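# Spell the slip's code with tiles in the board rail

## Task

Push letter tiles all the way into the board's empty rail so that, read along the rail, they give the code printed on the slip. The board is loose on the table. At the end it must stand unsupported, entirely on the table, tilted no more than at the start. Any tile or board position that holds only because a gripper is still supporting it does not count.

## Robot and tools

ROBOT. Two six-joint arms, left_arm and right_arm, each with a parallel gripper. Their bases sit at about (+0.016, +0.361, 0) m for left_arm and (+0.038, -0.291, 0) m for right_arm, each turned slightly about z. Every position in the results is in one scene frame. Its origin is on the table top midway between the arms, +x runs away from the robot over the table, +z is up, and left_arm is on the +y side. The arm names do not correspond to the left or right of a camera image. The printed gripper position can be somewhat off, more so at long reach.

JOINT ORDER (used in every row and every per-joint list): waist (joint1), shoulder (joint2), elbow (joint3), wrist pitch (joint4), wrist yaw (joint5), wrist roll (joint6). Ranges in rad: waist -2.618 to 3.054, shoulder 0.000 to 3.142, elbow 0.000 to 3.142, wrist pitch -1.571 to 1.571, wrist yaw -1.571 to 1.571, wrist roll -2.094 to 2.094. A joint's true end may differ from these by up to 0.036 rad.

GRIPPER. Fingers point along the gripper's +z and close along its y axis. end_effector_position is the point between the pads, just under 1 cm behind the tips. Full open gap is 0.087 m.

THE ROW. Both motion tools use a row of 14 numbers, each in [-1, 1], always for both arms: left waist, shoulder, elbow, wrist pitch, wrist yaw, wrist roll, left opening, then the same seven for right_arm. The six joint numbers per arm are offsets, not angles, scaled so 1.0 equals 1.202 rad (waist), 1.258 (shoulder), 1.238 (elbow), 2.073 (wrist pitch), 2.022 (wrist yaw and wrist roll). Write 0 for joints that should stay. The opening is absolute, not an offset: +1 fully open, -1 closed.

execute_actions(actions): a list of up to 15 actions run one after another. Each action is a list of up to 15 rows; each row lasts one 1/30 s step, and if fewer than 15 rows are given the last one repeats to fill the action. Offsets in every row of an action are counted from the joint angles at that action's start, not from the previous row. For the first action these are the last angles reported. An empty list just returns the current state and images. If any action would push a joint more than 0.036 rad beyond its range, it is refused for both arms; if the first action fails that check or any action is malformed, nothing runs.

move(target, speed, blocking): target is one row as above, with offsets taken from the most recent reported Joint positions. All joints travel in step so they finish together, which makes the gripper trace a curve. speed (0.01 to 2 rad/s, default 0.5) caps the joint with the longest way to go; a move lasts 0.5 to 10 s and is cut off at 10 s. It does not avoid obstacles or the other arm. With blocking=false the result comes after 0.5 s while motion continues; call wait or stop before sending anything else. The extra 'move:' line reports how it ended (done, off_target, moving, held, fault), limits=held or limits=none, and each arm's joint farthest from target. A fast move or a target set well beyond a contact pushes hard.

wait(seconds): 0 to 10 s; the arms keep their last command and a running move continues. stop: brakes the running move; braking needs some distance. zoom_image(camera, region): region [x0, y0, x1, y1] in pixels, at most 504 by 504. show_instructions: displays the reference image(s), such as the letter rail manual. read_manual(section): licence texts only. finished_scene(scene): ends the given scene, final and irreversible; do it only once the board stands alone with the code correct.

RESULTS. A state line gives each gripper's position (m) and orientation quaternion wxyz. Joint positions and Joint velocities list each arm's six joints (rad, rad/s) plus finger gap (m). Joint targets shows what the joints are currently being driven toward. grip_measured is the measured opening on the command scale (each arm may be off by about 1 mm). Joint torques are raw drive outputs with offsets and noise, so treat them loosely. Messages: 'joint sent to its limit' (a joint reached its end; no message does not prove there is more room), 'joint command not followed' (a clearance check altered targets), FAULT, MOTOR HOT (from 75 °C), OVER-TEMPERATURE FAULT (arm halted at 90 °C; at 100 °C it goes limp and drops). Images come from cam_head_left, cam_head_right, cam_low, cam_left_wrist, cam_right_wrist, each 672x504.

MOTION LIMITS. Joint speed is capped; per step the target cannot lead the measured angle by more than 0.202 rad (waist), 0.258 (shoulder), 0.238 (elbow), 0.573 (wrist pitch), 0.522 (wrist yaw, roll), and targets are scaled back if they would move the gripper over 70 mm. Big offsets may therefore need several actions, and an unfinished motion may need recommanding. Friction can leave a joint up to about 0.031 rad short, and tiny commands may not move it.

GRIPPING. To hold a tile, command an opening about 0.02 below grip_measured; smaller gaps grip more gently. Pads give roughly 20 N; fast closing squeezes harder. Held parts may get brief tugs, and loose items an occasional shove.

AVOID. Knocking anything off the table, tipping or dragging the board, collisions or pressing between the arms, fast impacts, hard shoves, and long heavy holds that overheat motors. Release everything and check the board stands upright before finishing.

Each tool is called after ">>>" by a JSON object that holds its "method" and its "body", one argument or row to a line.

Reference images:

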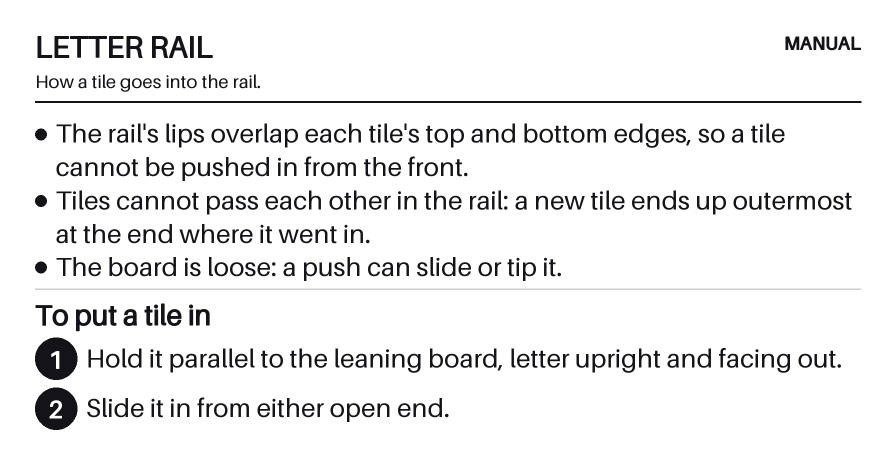

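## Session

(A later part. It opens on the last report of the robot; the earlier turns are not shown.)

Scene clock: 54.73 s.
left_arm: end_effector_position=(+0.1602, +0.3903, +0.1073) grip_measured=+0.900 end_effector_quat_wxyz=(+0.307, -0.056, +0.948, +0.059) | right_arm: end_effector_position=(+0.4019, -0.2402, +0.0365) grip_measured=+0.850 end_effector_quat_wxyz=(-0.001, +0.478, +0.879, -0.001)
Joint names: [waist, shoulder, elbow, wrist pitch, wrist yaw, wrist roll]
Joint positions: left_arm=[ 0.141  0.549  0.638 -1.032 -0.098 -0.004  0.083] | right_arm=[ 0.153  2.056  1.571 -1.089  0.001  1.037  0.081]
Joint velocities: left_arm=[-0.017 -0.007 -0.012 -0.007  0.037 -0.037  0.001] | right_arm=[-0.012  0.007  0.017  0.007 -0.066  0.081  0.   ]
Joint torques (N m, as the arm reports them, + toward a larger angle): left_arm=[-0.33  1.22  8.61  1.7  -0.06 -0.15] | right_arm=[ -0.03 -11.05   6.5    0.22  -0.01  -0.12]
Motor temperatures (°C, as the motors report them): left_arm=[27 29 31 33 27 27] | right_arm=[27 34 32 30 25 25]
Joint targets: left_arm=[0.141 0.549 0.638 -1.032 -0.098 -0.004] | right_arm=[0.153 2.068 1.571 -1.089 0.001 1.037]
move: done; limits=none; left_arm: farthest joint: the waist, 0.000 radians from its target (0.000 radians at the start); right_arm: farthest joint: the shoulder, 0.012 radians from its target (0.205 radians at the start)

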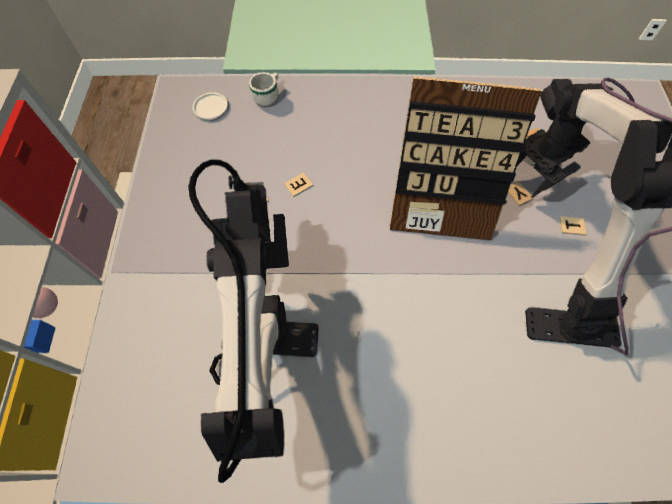

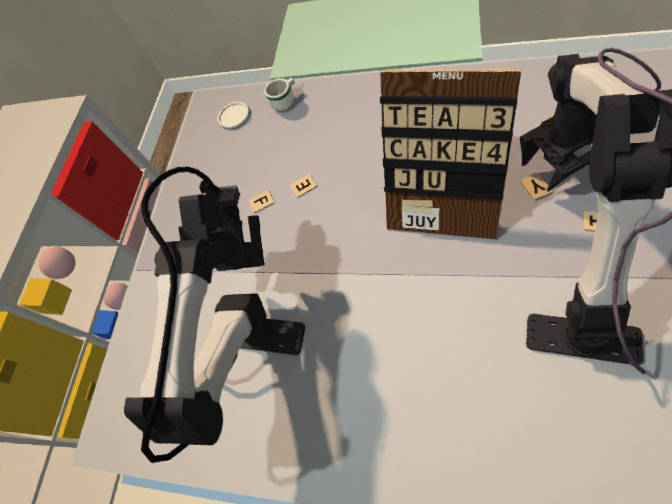

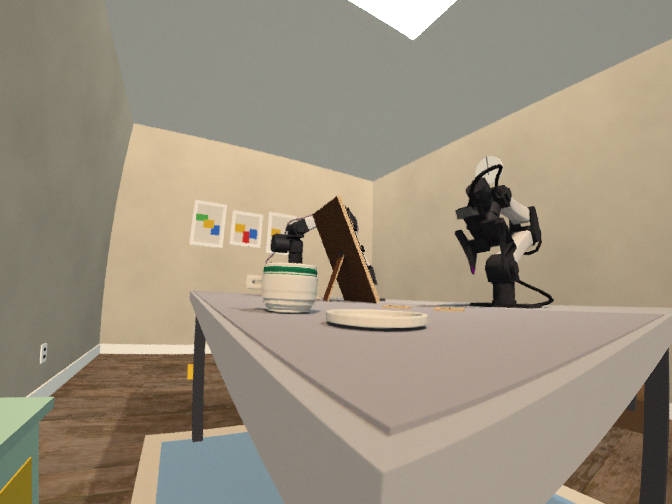

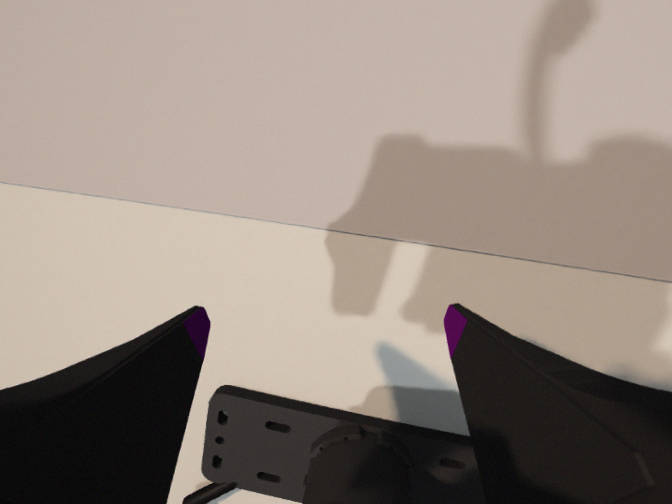

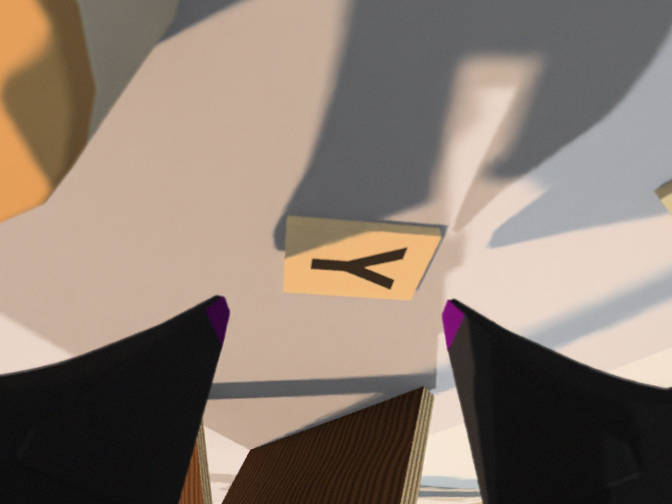

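>>> {"method": "move", "body": {
  "target": [0,0,0,0,0,0,0.9,0,-0.038,-0.147,0.065,0,0.07,0.85],
  "speed": 0.3
}}

>>> {"method": "execute_actions", "body": {
  "actions": [
    [[0,0,0,0,0,0,0.9,0,0,-0.015,0,0,0,0.75],[0,0,0,0,0,0,0.9,0,0,-0.015,0,0,0,0.65],[0,0,0,0,0,0,0.9,0,0,-0.015,0,0,0,0.55],[0,0,0,0,0,0,0.9,0,0,-0.015,0,0,0,0.47],[0,0,0,0,0,0,0.9,0,0,-0.015,0,0,0,0.4],[0,0,0,0,0,0,0.9,0,0,-0.015,0,0,0,0.34],[0,0,0,0,0,0,0.9,0,0,-0.015,0,0,0,0.28],[0,0,0,0,0,0,0.9,0,0,-0.015,0,0,0,0.22],[0,0,0,0,0,0,0.9,0,0,-0.015,0,0,0,0.15]]
  ]
}}

Scene clock: 56.00 s.
left_arm: end_effector_position=(+0.1602, +0.3903, +0.1073) grip_measured=+0.900 end_effector_quat_wxyz=(+0.307, -0.056, +0.948, +0.059) | right_arm: end_effector_position=(+0.3863, -0.2382, +0.0131) grip_measured=+0.850 end_effector_quat_wxyz=(-0.004, +0.531, +0.848, -0.002)
Joint names: [waist, shoulder, elbow, wrist pitch, wrist yaw, wrist roll]
Joint positions: left_arm=[ 0.141  0.549  0.638 -1.032 -0.098 -0.004  0.083] | right_arm=[ 0.153  2.015  1.413 -0.977 -0.001  1.16   0.081]
Joint velocities: left_arm=[-0.017 -0.007  0.007 -0.007  0.022  0.037  0.   ] | right_arm=[-0.002 -0.012 -0.002 -0.037  0.007  0.066 -0.001]
Joint torques (N m, as the arm reports them, + toward a larger angle): left_arm=[-0.32  1.18  8.62  1.71 -0.05 -0.14] | right_arm=[ -0.02 -12.19   4.33   0.41   0.14   0.09]
Motor temperatures (°C, as the motors report them): left_arm=[27 29 31 33 27 27] | right_arm=[27 34 32 30 25 25]
Joint targets: left_arm=[0.141 0.549 0.638 -1.032 -0.098 -0.004] | right_arm=[0.153 2.008 1.389 -0.954 0.001 1.179]
move: off_target (right_arm); limits=none; left_arm: farthest joint: the waist, 0.000 radians from its target (0.000 radians at the start); right_arm: farthest joint: the elbow, 0.024 radians from its target (0.182 radians at the start)

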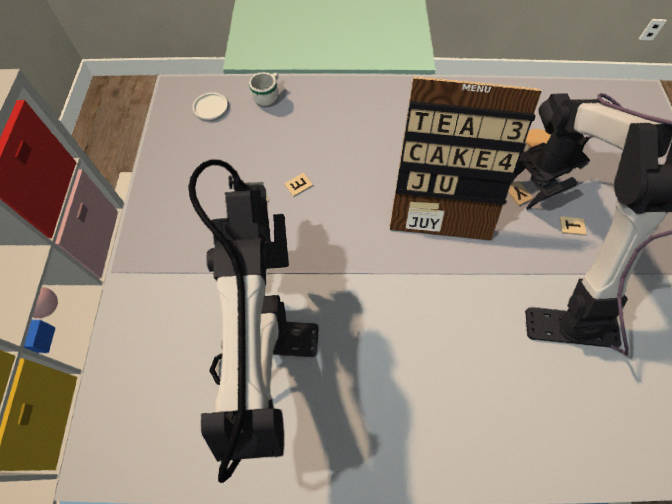

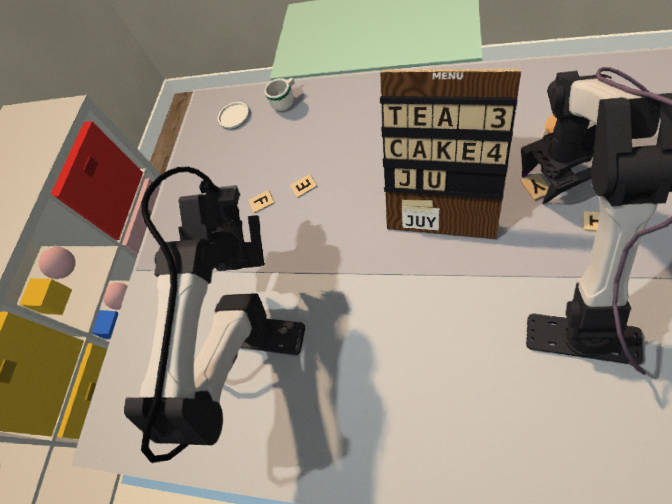

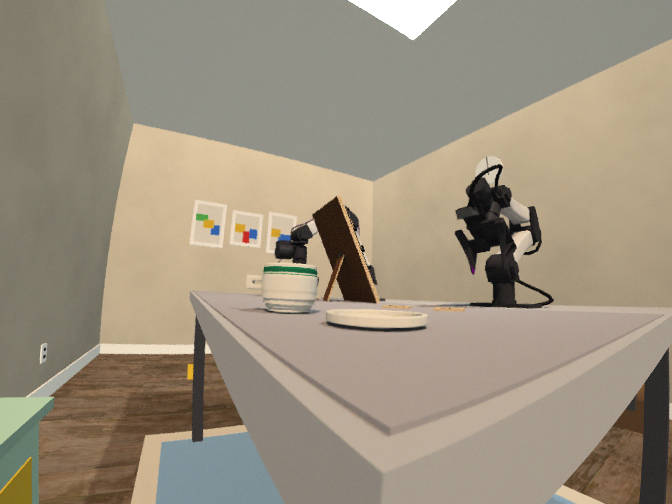

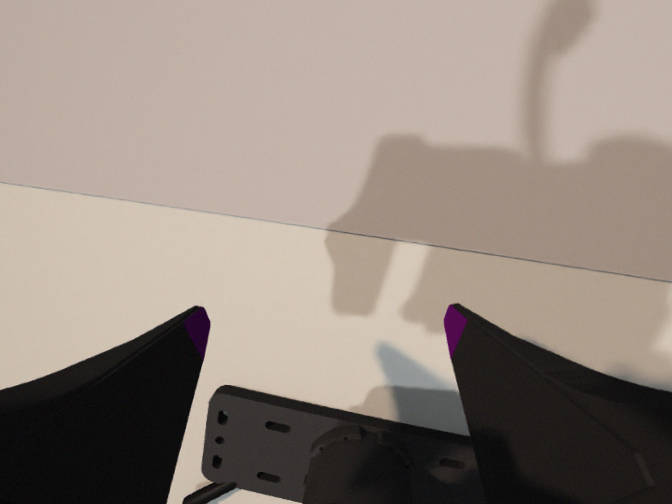

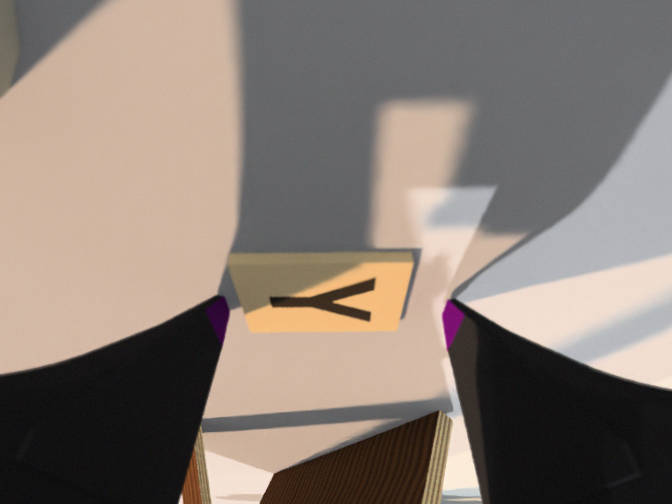

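Scene clock: 56.50 s.
left_arm: end_effector_position=(+0.1602, +0.3903, +0.1073) grip_measured=+0.900 end_effector_quat_wxyz=(+0.307, -0.056, +0.948, +0.059) | right_arm: end_effector_position=(+0.3873, -0.2379, +0.0131) grip_measured=+0.290 end_effector_quat_wxyz=(-0.003, +0.531, +0.848, -0.001)
Joint names: [waist, shoulder, elbow, wrist pitch, wrist yaw, wrist roll]
Joint positions: left_arm=[ 0.141  0.549  0.638 -1.032 -0.098 -0.004  0.083] | right_arm=[ 0.153  2.015  1.413 -0.973 -0.002  1.16   0.056]
Joint velocities: left_arm=[-0.007 -0.012  0.002  0.022 -0.081 -0.037 -0.001] | right_arm=[-0.002  0.012 -0.002  0.007 -0.007  0.007  0.001]
Joint torques (N m, as the arm reports them, + toward a larger angle): left_arm=[-0.35  1.2   8.66  1.71 -0.04 -0.15] | right_arm=[ -0.03 -11.45   4.84   0.16   0.11  -0.13]
Motor temperatures (°C, as the motors report them): left_arm=[27 29 31 33 27 27] | right_arm=[27 35 32 30 25 25]
Joint targets: left_arm=[0.141 0.549 0.638 -1.032 -0.098 -0.004] | right_arm=[0.153 2.015 1.394 -0.977 -0.001 1.160]

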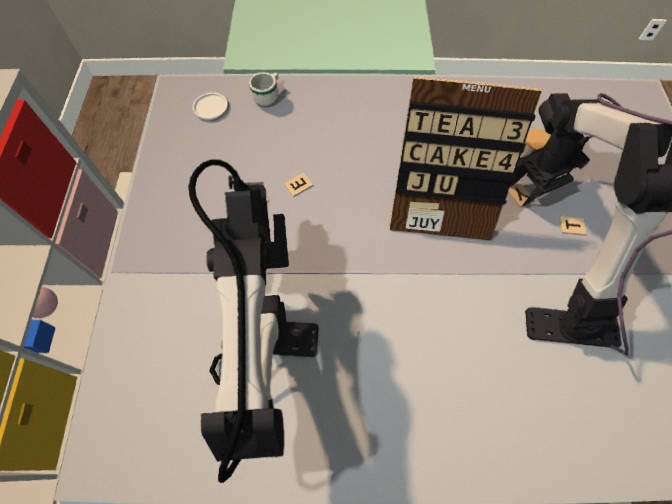

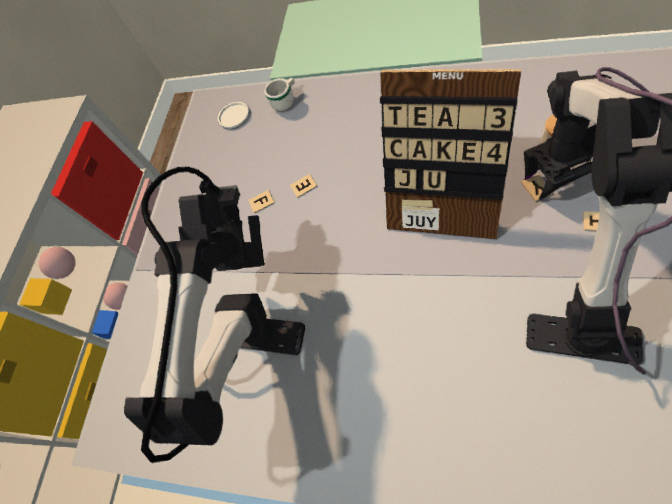

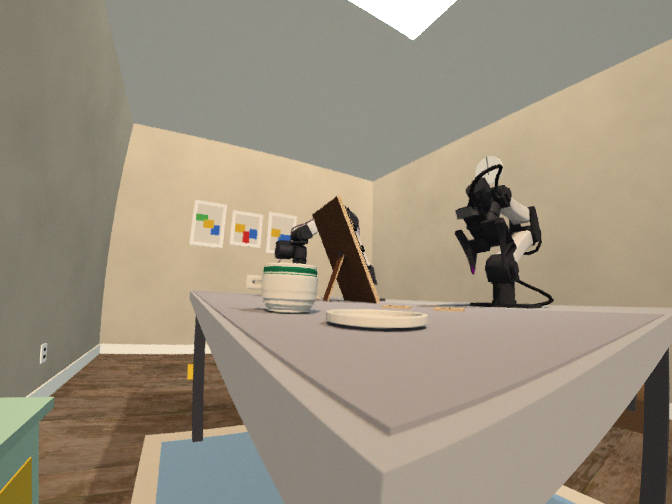

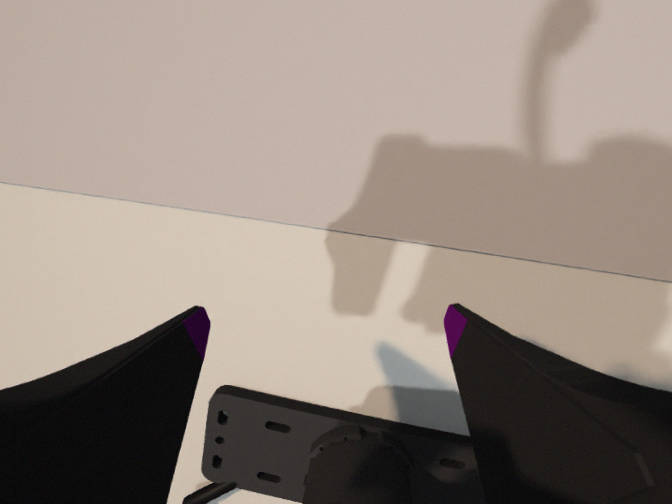

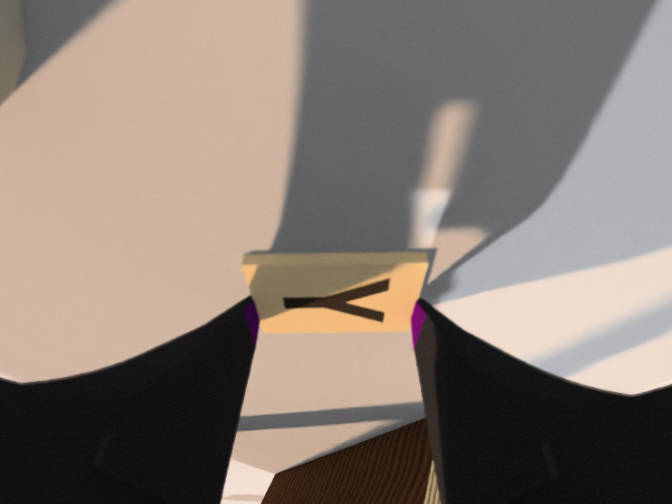

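>>> {"method": "move", "body": {
  "target": [0,0,0,0,0,0,0.9,0,-0.385,-0.472,0.052,0,-0.355,0.15],
  "speed": 0.7
}}

Scene clock: 58.50 s.
left_arm: end_effector_position=(+0.1602, +0.3903, +0.1073) grip_measured=+0.900 end_effector_quat_wxyz=(+0.307, -0.056, +0.948, +0.059) | right_arm: end_effector_position=(+0.2388, -0.2640, +0.0162) grip_measured=+0.290 end_effector_quat_wxyz=(-0.000, +0.204, +0.979, +0.001)
Joint names: [waist, shoulder, elbow, wrist pitch, wrist yaw, wrist roll]
Joint positions: left_arm=[ 0.141  0.549  0.638 -1.032 -0.098 -0.004  0.083] | right_arm=[ 0.153  1.546  0.847 -0.872 -0.002  0.452  0.056]
Joint velocities: left_arm=[-0.002 -0.022  0.002  0.037  0.022 -0.007 -0.001] | right_arm=[ 0.002 -0.002  0.002  0.051 -0.051 -0.095 -0.001]
Joint torques (N m, as the arm reports them, + toward a larger angle): left_arm=[-0.32  1.21  8.62  1.71 -0.04 -0.15] | right_arm=[-0.14 -7.86  4.7   0.31  0.   -0.19]
Motor temperatures (°C, as the motors report them): left_arm=[27 28 31 33 27 27] | right_arm=[27 35 32 30 25 25]
Joint targets: left_arm=[0.141 0.549 0.638 -1.032 -0.098 -0.004] | right_arm=[0.153 1.531 0.828 -0.866 -0.002 0.442]
move: done; limits=none; left_arm: farthest joint: the waist, 0.000 radians from its target (0.000 radians at the start); right_arm: farthest joint: the elbow, 0.018 radians from its target (0.584 radians at the start)

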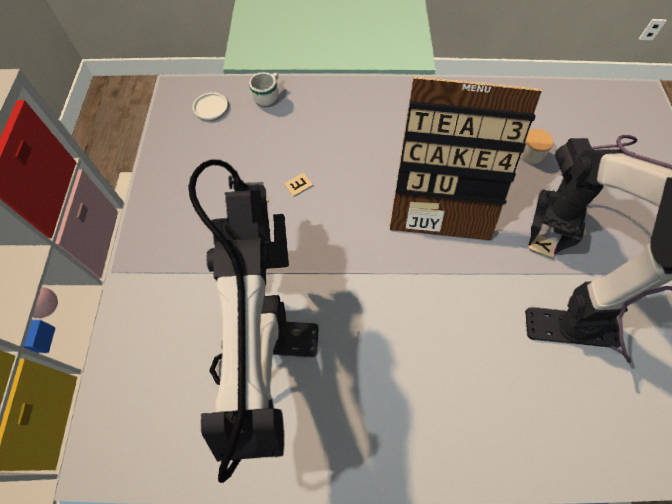

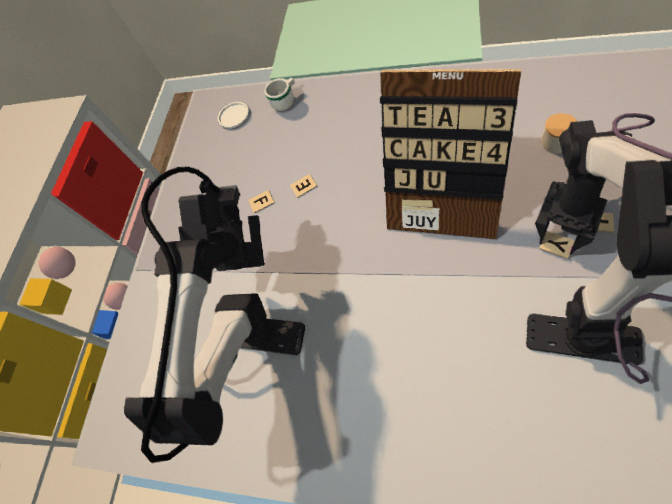

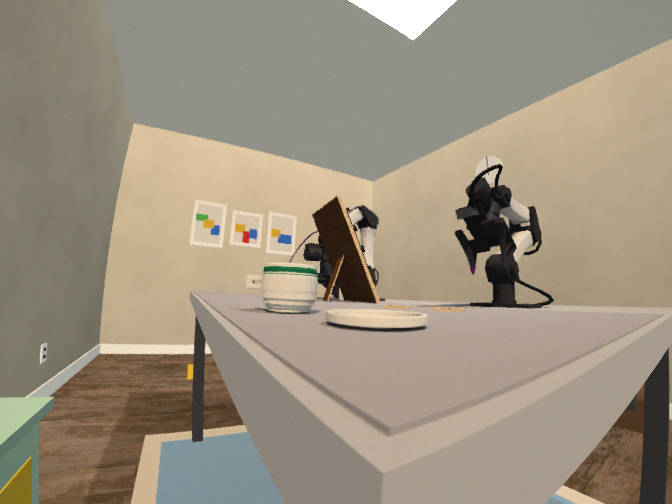

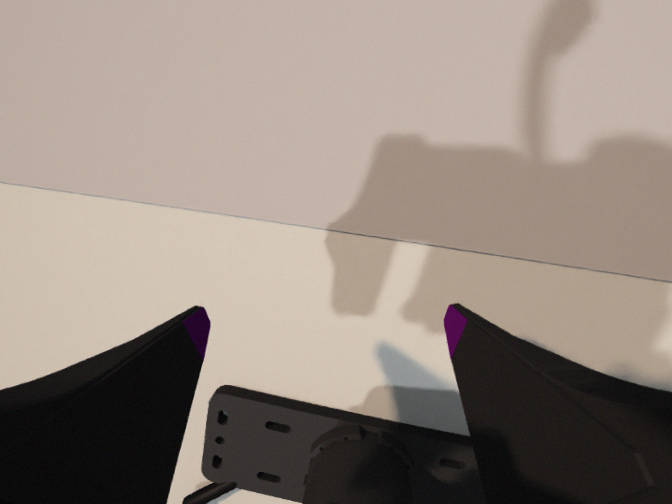

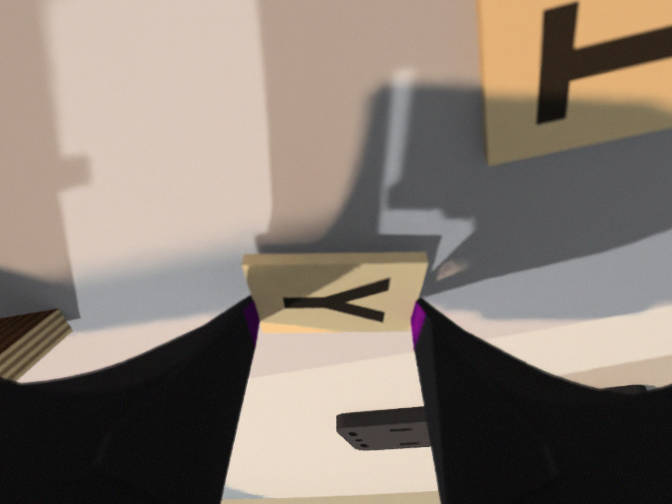

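>>> {"method": "execute_actions", "body": {
  "actions": [
    [[0,0,0,0,0,0,0.9,0,0.036,0,0.014,0,0,0.15]],
    [[0,0,0,0,0,0,0.9,0,0,0,0,0,0,0.5],[0,0,0,0,0,0,0.9,0,0,0,0,0,0,0.5],[0,0,0,0,0,0,0.9,0,0,0,0,0,0,0.5],[0,0,0,0,0,0,0.9,0,0,0,0,0,0,0.5],[0,0,0,0,0,0,0.9,0,0,0,0,0,0,0.5],[0,0,0,0,0,0,0.9,0,-0.02,0,0,0,0,0.5],[0,0,0,0,0,0,0.9,0,-0.04,0,-0.01,0,0,0.5],[0,0,0,0,0,0,0.9,0,-0.06,0,-0.02,0,0,0.5],[0,0,0,0,0,0,0.9,0,-0.08,0,-0.03,0,0,0.5],[0,0,0,0,0,0,0.9,0,-0.09,0,-0.03,0,0,0.5]]
  ]
}}

>>> {"method": "move", "body": {
  "target": [0,0,0,0,0,0,0.9,-0.092,-0.145,-0.122,-0.045,0,0.73,0.5],
  "speed": 1.5
}}

Scene clock: 59.70 s.
left_arm: end_effector_position=(+0.1602, +0.3903, +0.1073) grip_measured=+0.900 end_effector_quat_wxyz=(+0.307, -0.056, +0.948, +0.059) | right_arm: end_effector_position=(+0.2397, -0.2641, +0.0321) grip_measured=+0.500 end_effector_quat_wxyz=(+0.027, +0.204, +0.979, +0.008)
Joint names: [waist, shoulder, elbow, wrist pitch, wrist yaw, wrist roll]
Joint positions: left_arm=[ 0.141  0.549  0.638 -1.032 -0.098 -0.004  0.083] | right_arm=[ 0.153  1.463  0.847 -0.898 -0.002  0.452  0.066]
Joint velocities: left_arm=[-0.007  0.002 -0.007 -0.022  0.007 -0.007 -0.001] | right_arm=[-0.002  0.007 -0.002 -0.154 -0.037  0.007 -0.   ]
Joint torques (N m, as the arm reports them, + toward a larger angle): left_arm=[-0.32  1.21  8.67  1.71 -0.06 -0.15] | right_arm=[ 0.   -6.36  6.46  0.31  0.02 -0.09]
Motor temperatures (°C, as the motors report them): left_arm=[27 28 31 33 27 27] | right_arm=[27 35 32 30 25 25]
Joint targets: left_arm=[0.141 0.549 0.638 -1.032 -0.098 -0.004] | right_arm=[0.153 1.456 0.847 -0.921 -0.002 0.452]

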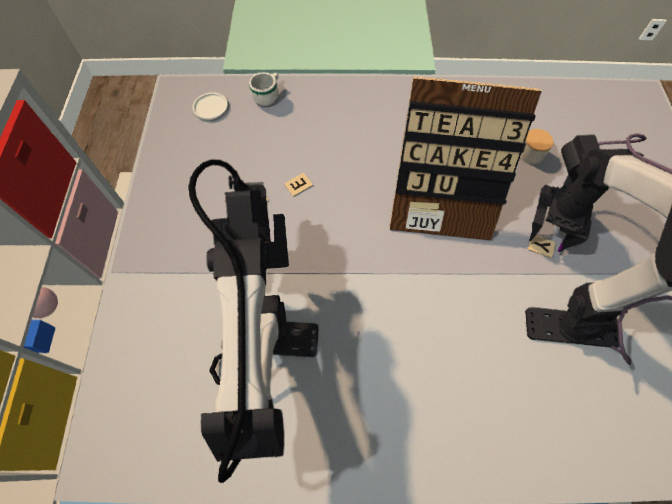

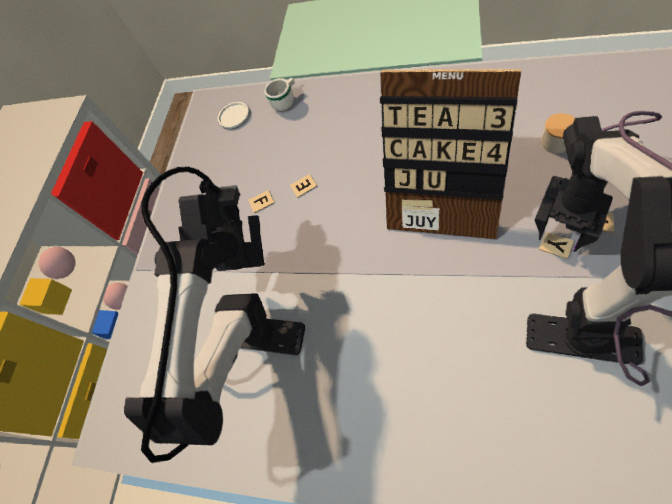

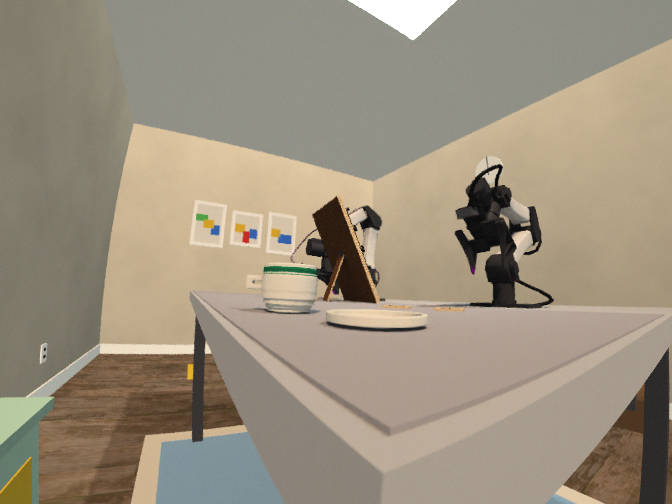

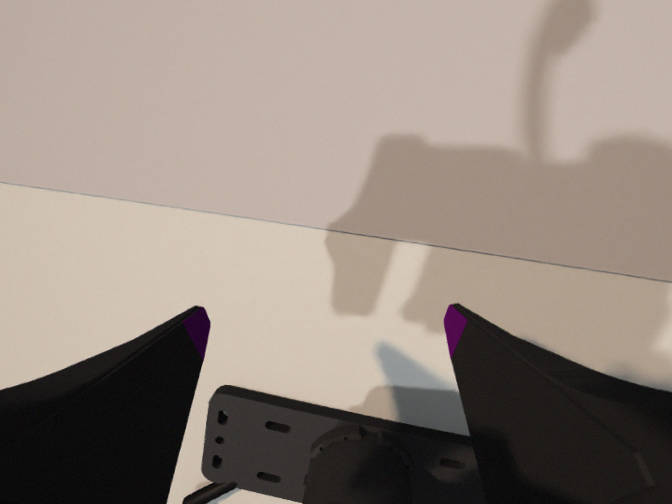

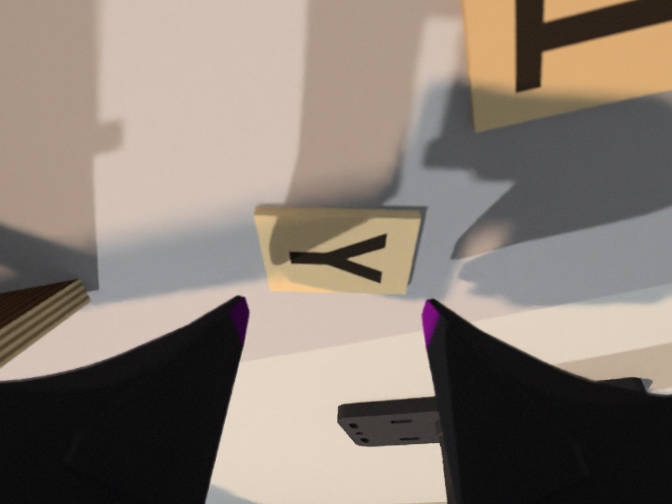

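Scene clock: 61.77 s.
left_arm: end_effector_position=(+0.1602, +0.3903, +0.1073) grip_measured=+0.900 end_effector_quat_wxyz=(+0.307, -0.056, +0.948, +0.059) | right_arm: end_effector_position=(+0.2420, -0.2636, +0.0340) grip_measured=+0.500 end_effector_quat_wxyz=(+0.002, +0.835, +0.550, +0.004)
Joint names: [waist, shoulder, elbow, wrist pitch, wrist yaw, wrist roll]
Joint positions: left_arm=[ 0.141  0.549  0.638 -1.032 -0.098 -0.004  0.083] | right_arm=[ 0.052  1.297  0.716 -0.982 -0.002  1.918  0.066]
Joint velocities: left_arm=[ 0.007  0.002 -0.012 -0.037 -0.095 -0.037 -0.   ] | right_arm=[-0.002 -0.007 -0.007 -0.022  0.007  0.007 -0.001]
Joint torques (N m, as the arm reports them, + toward a larger angle): left_arm=[-0.32  1.22  8.66  1.71 -0.05 -0.16] | right_arm=[-0.94 -5.56  4.69  0.09  0.02  0.  ]
Motor temperatures (°C, as the motors report them): left_arm=[27 28 31 33 27 27] | right_arm=[27 35 32 29 25 25]
Joint targets: left_arm=[0.141 0.549 0.638 -1.032 -0.098 -0.004] | right_arm=[0.042 1.280 0.696 -0.991 -0.002 1.928]
move: done; limits=none; left_arm: farthest joint: the waist, 0.000 radians from its target (0.000 radians at the start); right_arm: farthest joint: the elbow, 0.020 radians from its target (0.151 radians at the start)

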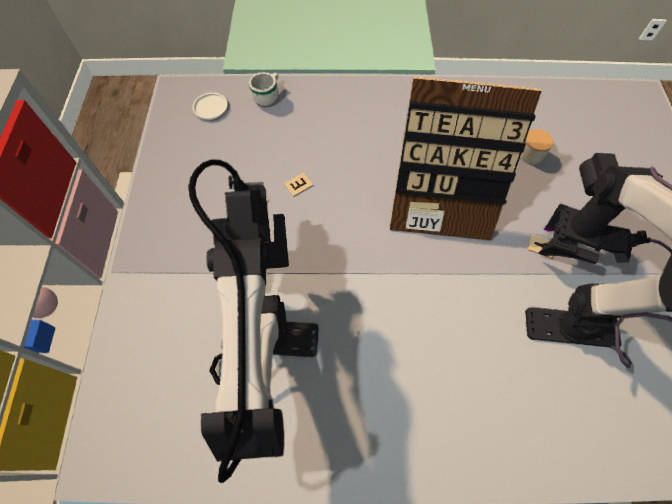

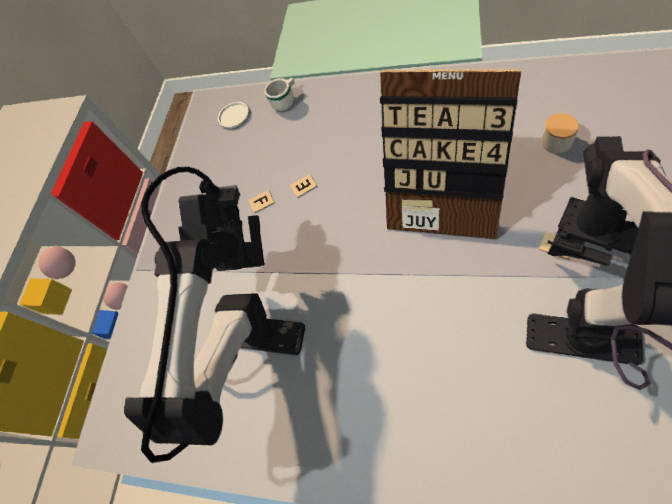

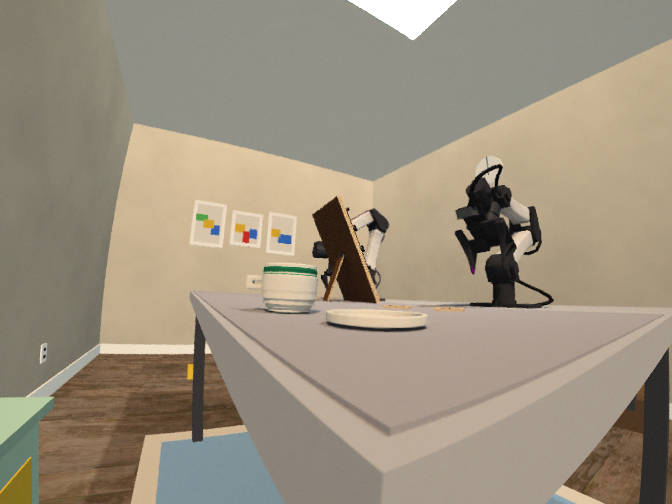

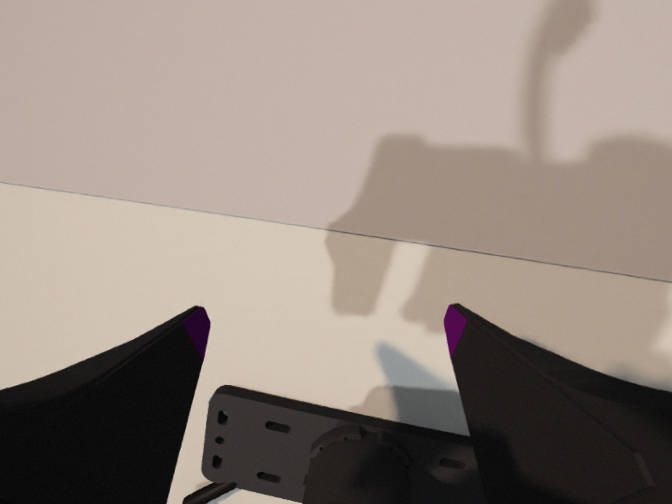

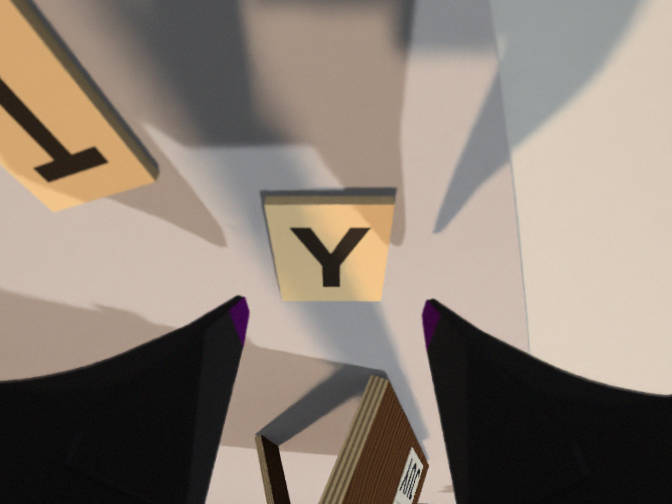

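>>> {"method": "move", "body": {
  "target": [0,0,0,0,0,0,0.9,0,0.062,-0.064,0.062,0,0,0.5],
  "speed": 0.25
}}

>>> {"method": "execute_actions", "body": {
  "actions": [
    [[0,0,0,0,0,0,0.9,0,0.02,0,0,0,0,0.4],[0,0,0,0,0,0,0.9,0,0.02,0,0,0,0,0.3],[0,0,0,0,0,0,0.9,0,0.02,0,0,0,0,0.22],[0,0,0,0,0,0,0.9,0,0.02,0,0,0,0,0.15],[0,0,0,0,0,0,0.9,0,0.02,0,0,0,0,0.09],[0,0,0,0,0,0,0.9,0,0.02,0,0,0,0,0.03],[0,0,0,0,0,0,0.9,0,0.02,0,0,0,0,-0.03],[0,0,0,0,0,0,0.9,0,0.02,0,0,0,0,-0.12]]
  ]
}}

Scene clock: 62.70 s.
left_arm: end_effector_position=(+0.1602, +0.3903, +0.1073) grip_measured=+0.900 end_effector_quat_wxyz=(+0.307, -0.056, +0.948, +0.059) | right_arm: end_effector_position=(+0.2410, -0.2636, +0.0119) grip_measured=+0.500 end_effector_quat_wxyz=(-0.003, +0.835, +0.550, -0.003)
Joint names: [waist, shoulder, elbow, wrist pitch, wrist yaw, wrist roll]
Joint positions: left_arm=[ 0.141  0.549  0.638 -1.032 -0.098 -0.004  0.083] | right_arm=[ 0.052  1.351  0.661 -0.89  -0.002  1.918  0.066]
Joint velocities: left_arm=[-0.007 -0.007  0.022 -0.051  0.051  0.051  0.   ] | right_arm=[ 0.007  0.007  0.002 -0.037 -0.066  0.007 -0.001]
Joint torques (N m, as the arm reports them, + toward a larger angle): left_arm=[-0.29  1.19  8.62  1.72 -0.05 -0.15] | right_arm=[ 0.03 -1.66  4.22  0.55  0.07 -0.09]
Motor temperatures (°C, as the motors report them): left_arm=[27 28 31 33 27 27] | right_arm=[27 34 32 29 25 25]
Joint targets: left_arm=[0.141 0.549 0.638 -1.032 -0.098 -0.004] | right_arm=[0.052 1.375 0.636 -0.853 -0.002 1.918]
move: off_target (right_arm); limits=none; left_arm: farthest joint: the waist, 0.000 radians from its target (0.000 radians at the start); right_arm: farthest joint: the wrist pitch, 0.037 radians from its target (0.128 radians at the start)

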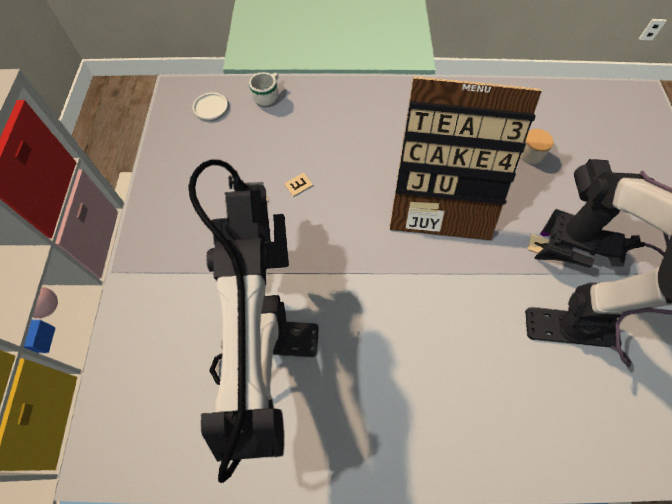

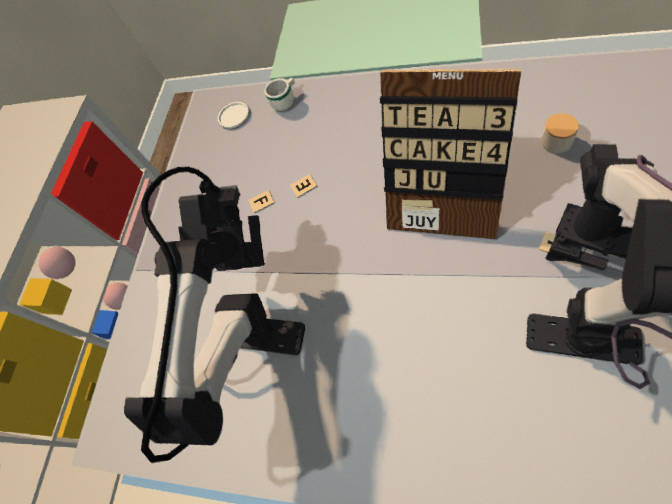

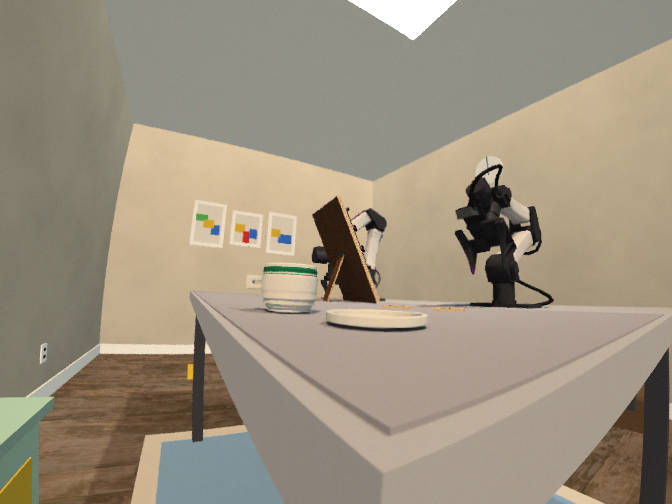

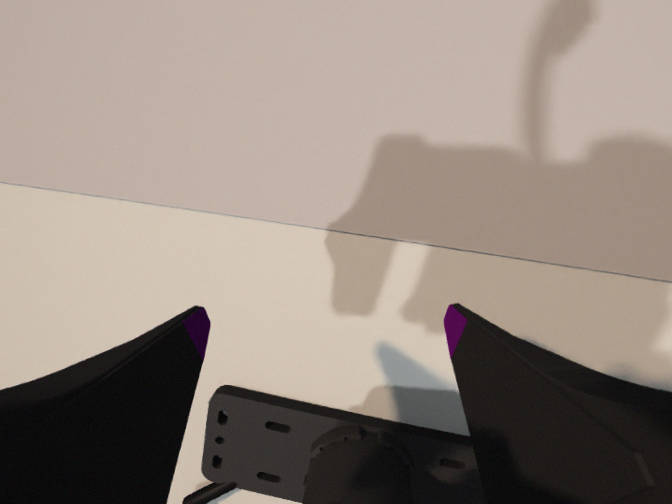

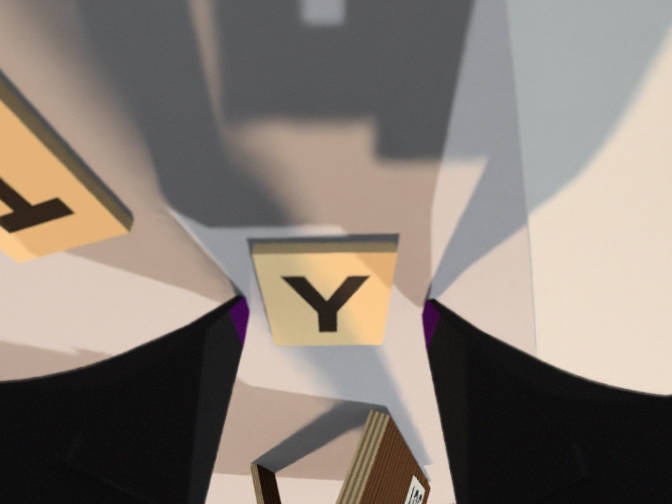

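Scene clock: 63.20 s.
left_arm: end_effector_position=(+0.1602, +0.3903, +0.1073) grip_measured=+0.900 end_effector_quat_wxyz=(+0.307, -0.056, +0.948, +0.059) | right_arm: end_effector_position=(+0.2433, -0.2641, +0.0121) grip_measured=-0.024 end_effector_quat_wxyz=(+0.000, +0.836, +0.549, -0.000)
Joint names: [waist, shoulder, elbow, wrist pitch, wrist yaw, wrist roll]
Joint positions: left_arm=[ 0.141  0.549  0.638 -1.032 -0.098 -0.004  0.083] | right_arm=[ 0.052  1.351  0.661 -0.882  0.001  1.918  0.043]
Joint velocities: left_arm=[-0.007  0.002 -0.002 -0.037  0.037  0.051  0.   ] | right_arm=[-0.012  0.002  0.007  0.022  0.022 -0.081 -0.   ]
Joint torques (N m, as the arm reports them, + toward a larger angle): left_arm=[-0.35  1.2   8.62  1.71 -0.06 -0.16] | right_arm=[ 0.36 -1.89  5.87  0.03  0.04 -0.08]
Motor temperatures (°C, as the motors report them): left_arm=[27 28 31 33 27 27] | right_arm=[27 34 32 29 25 25]
Joint targets: left_arm=[0.141 0.549 0.638 -1.032 -0.098 -0.004] | right_arm=[0.052 1.376 0.661 -0.890 -0.002 1.918]

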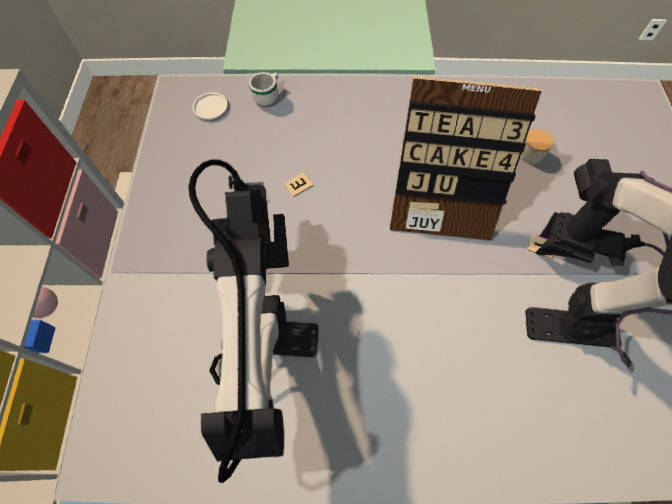

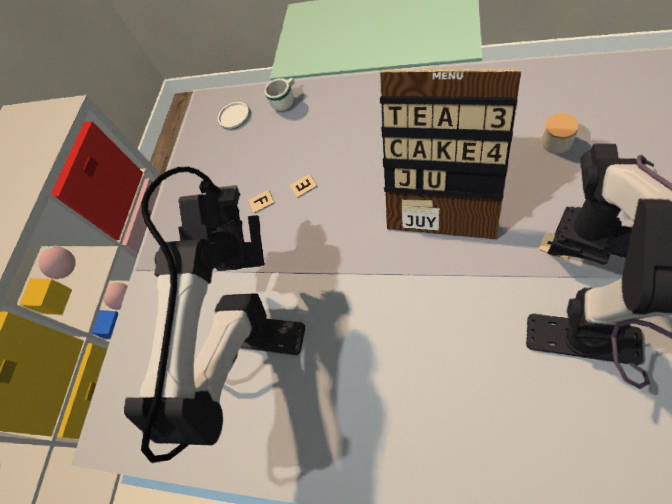

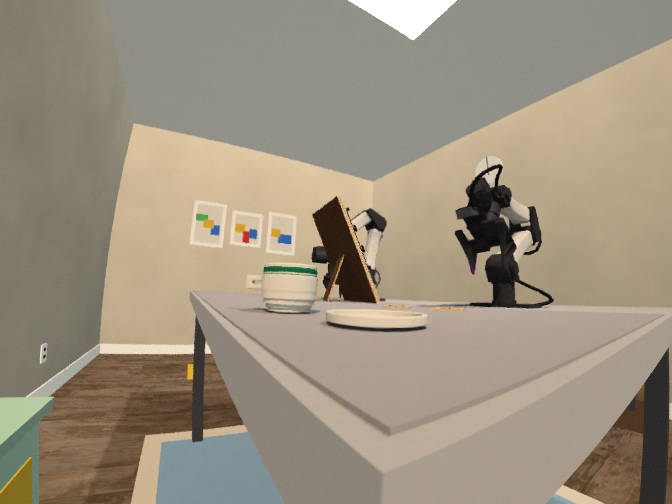

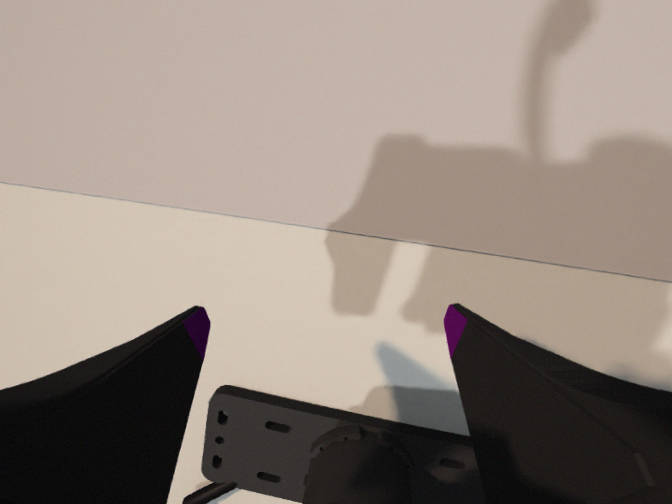

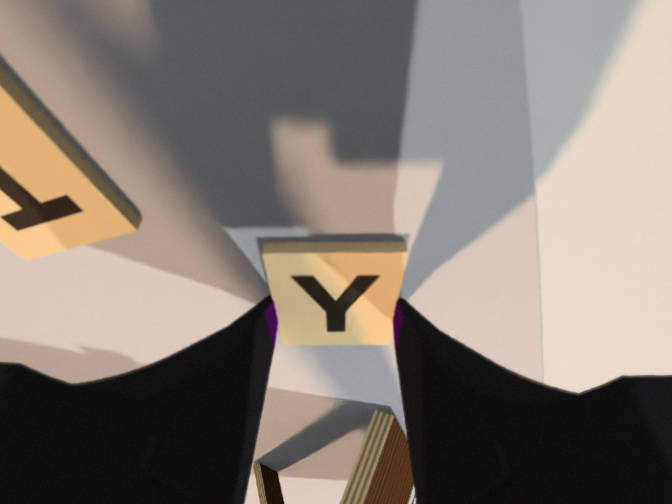

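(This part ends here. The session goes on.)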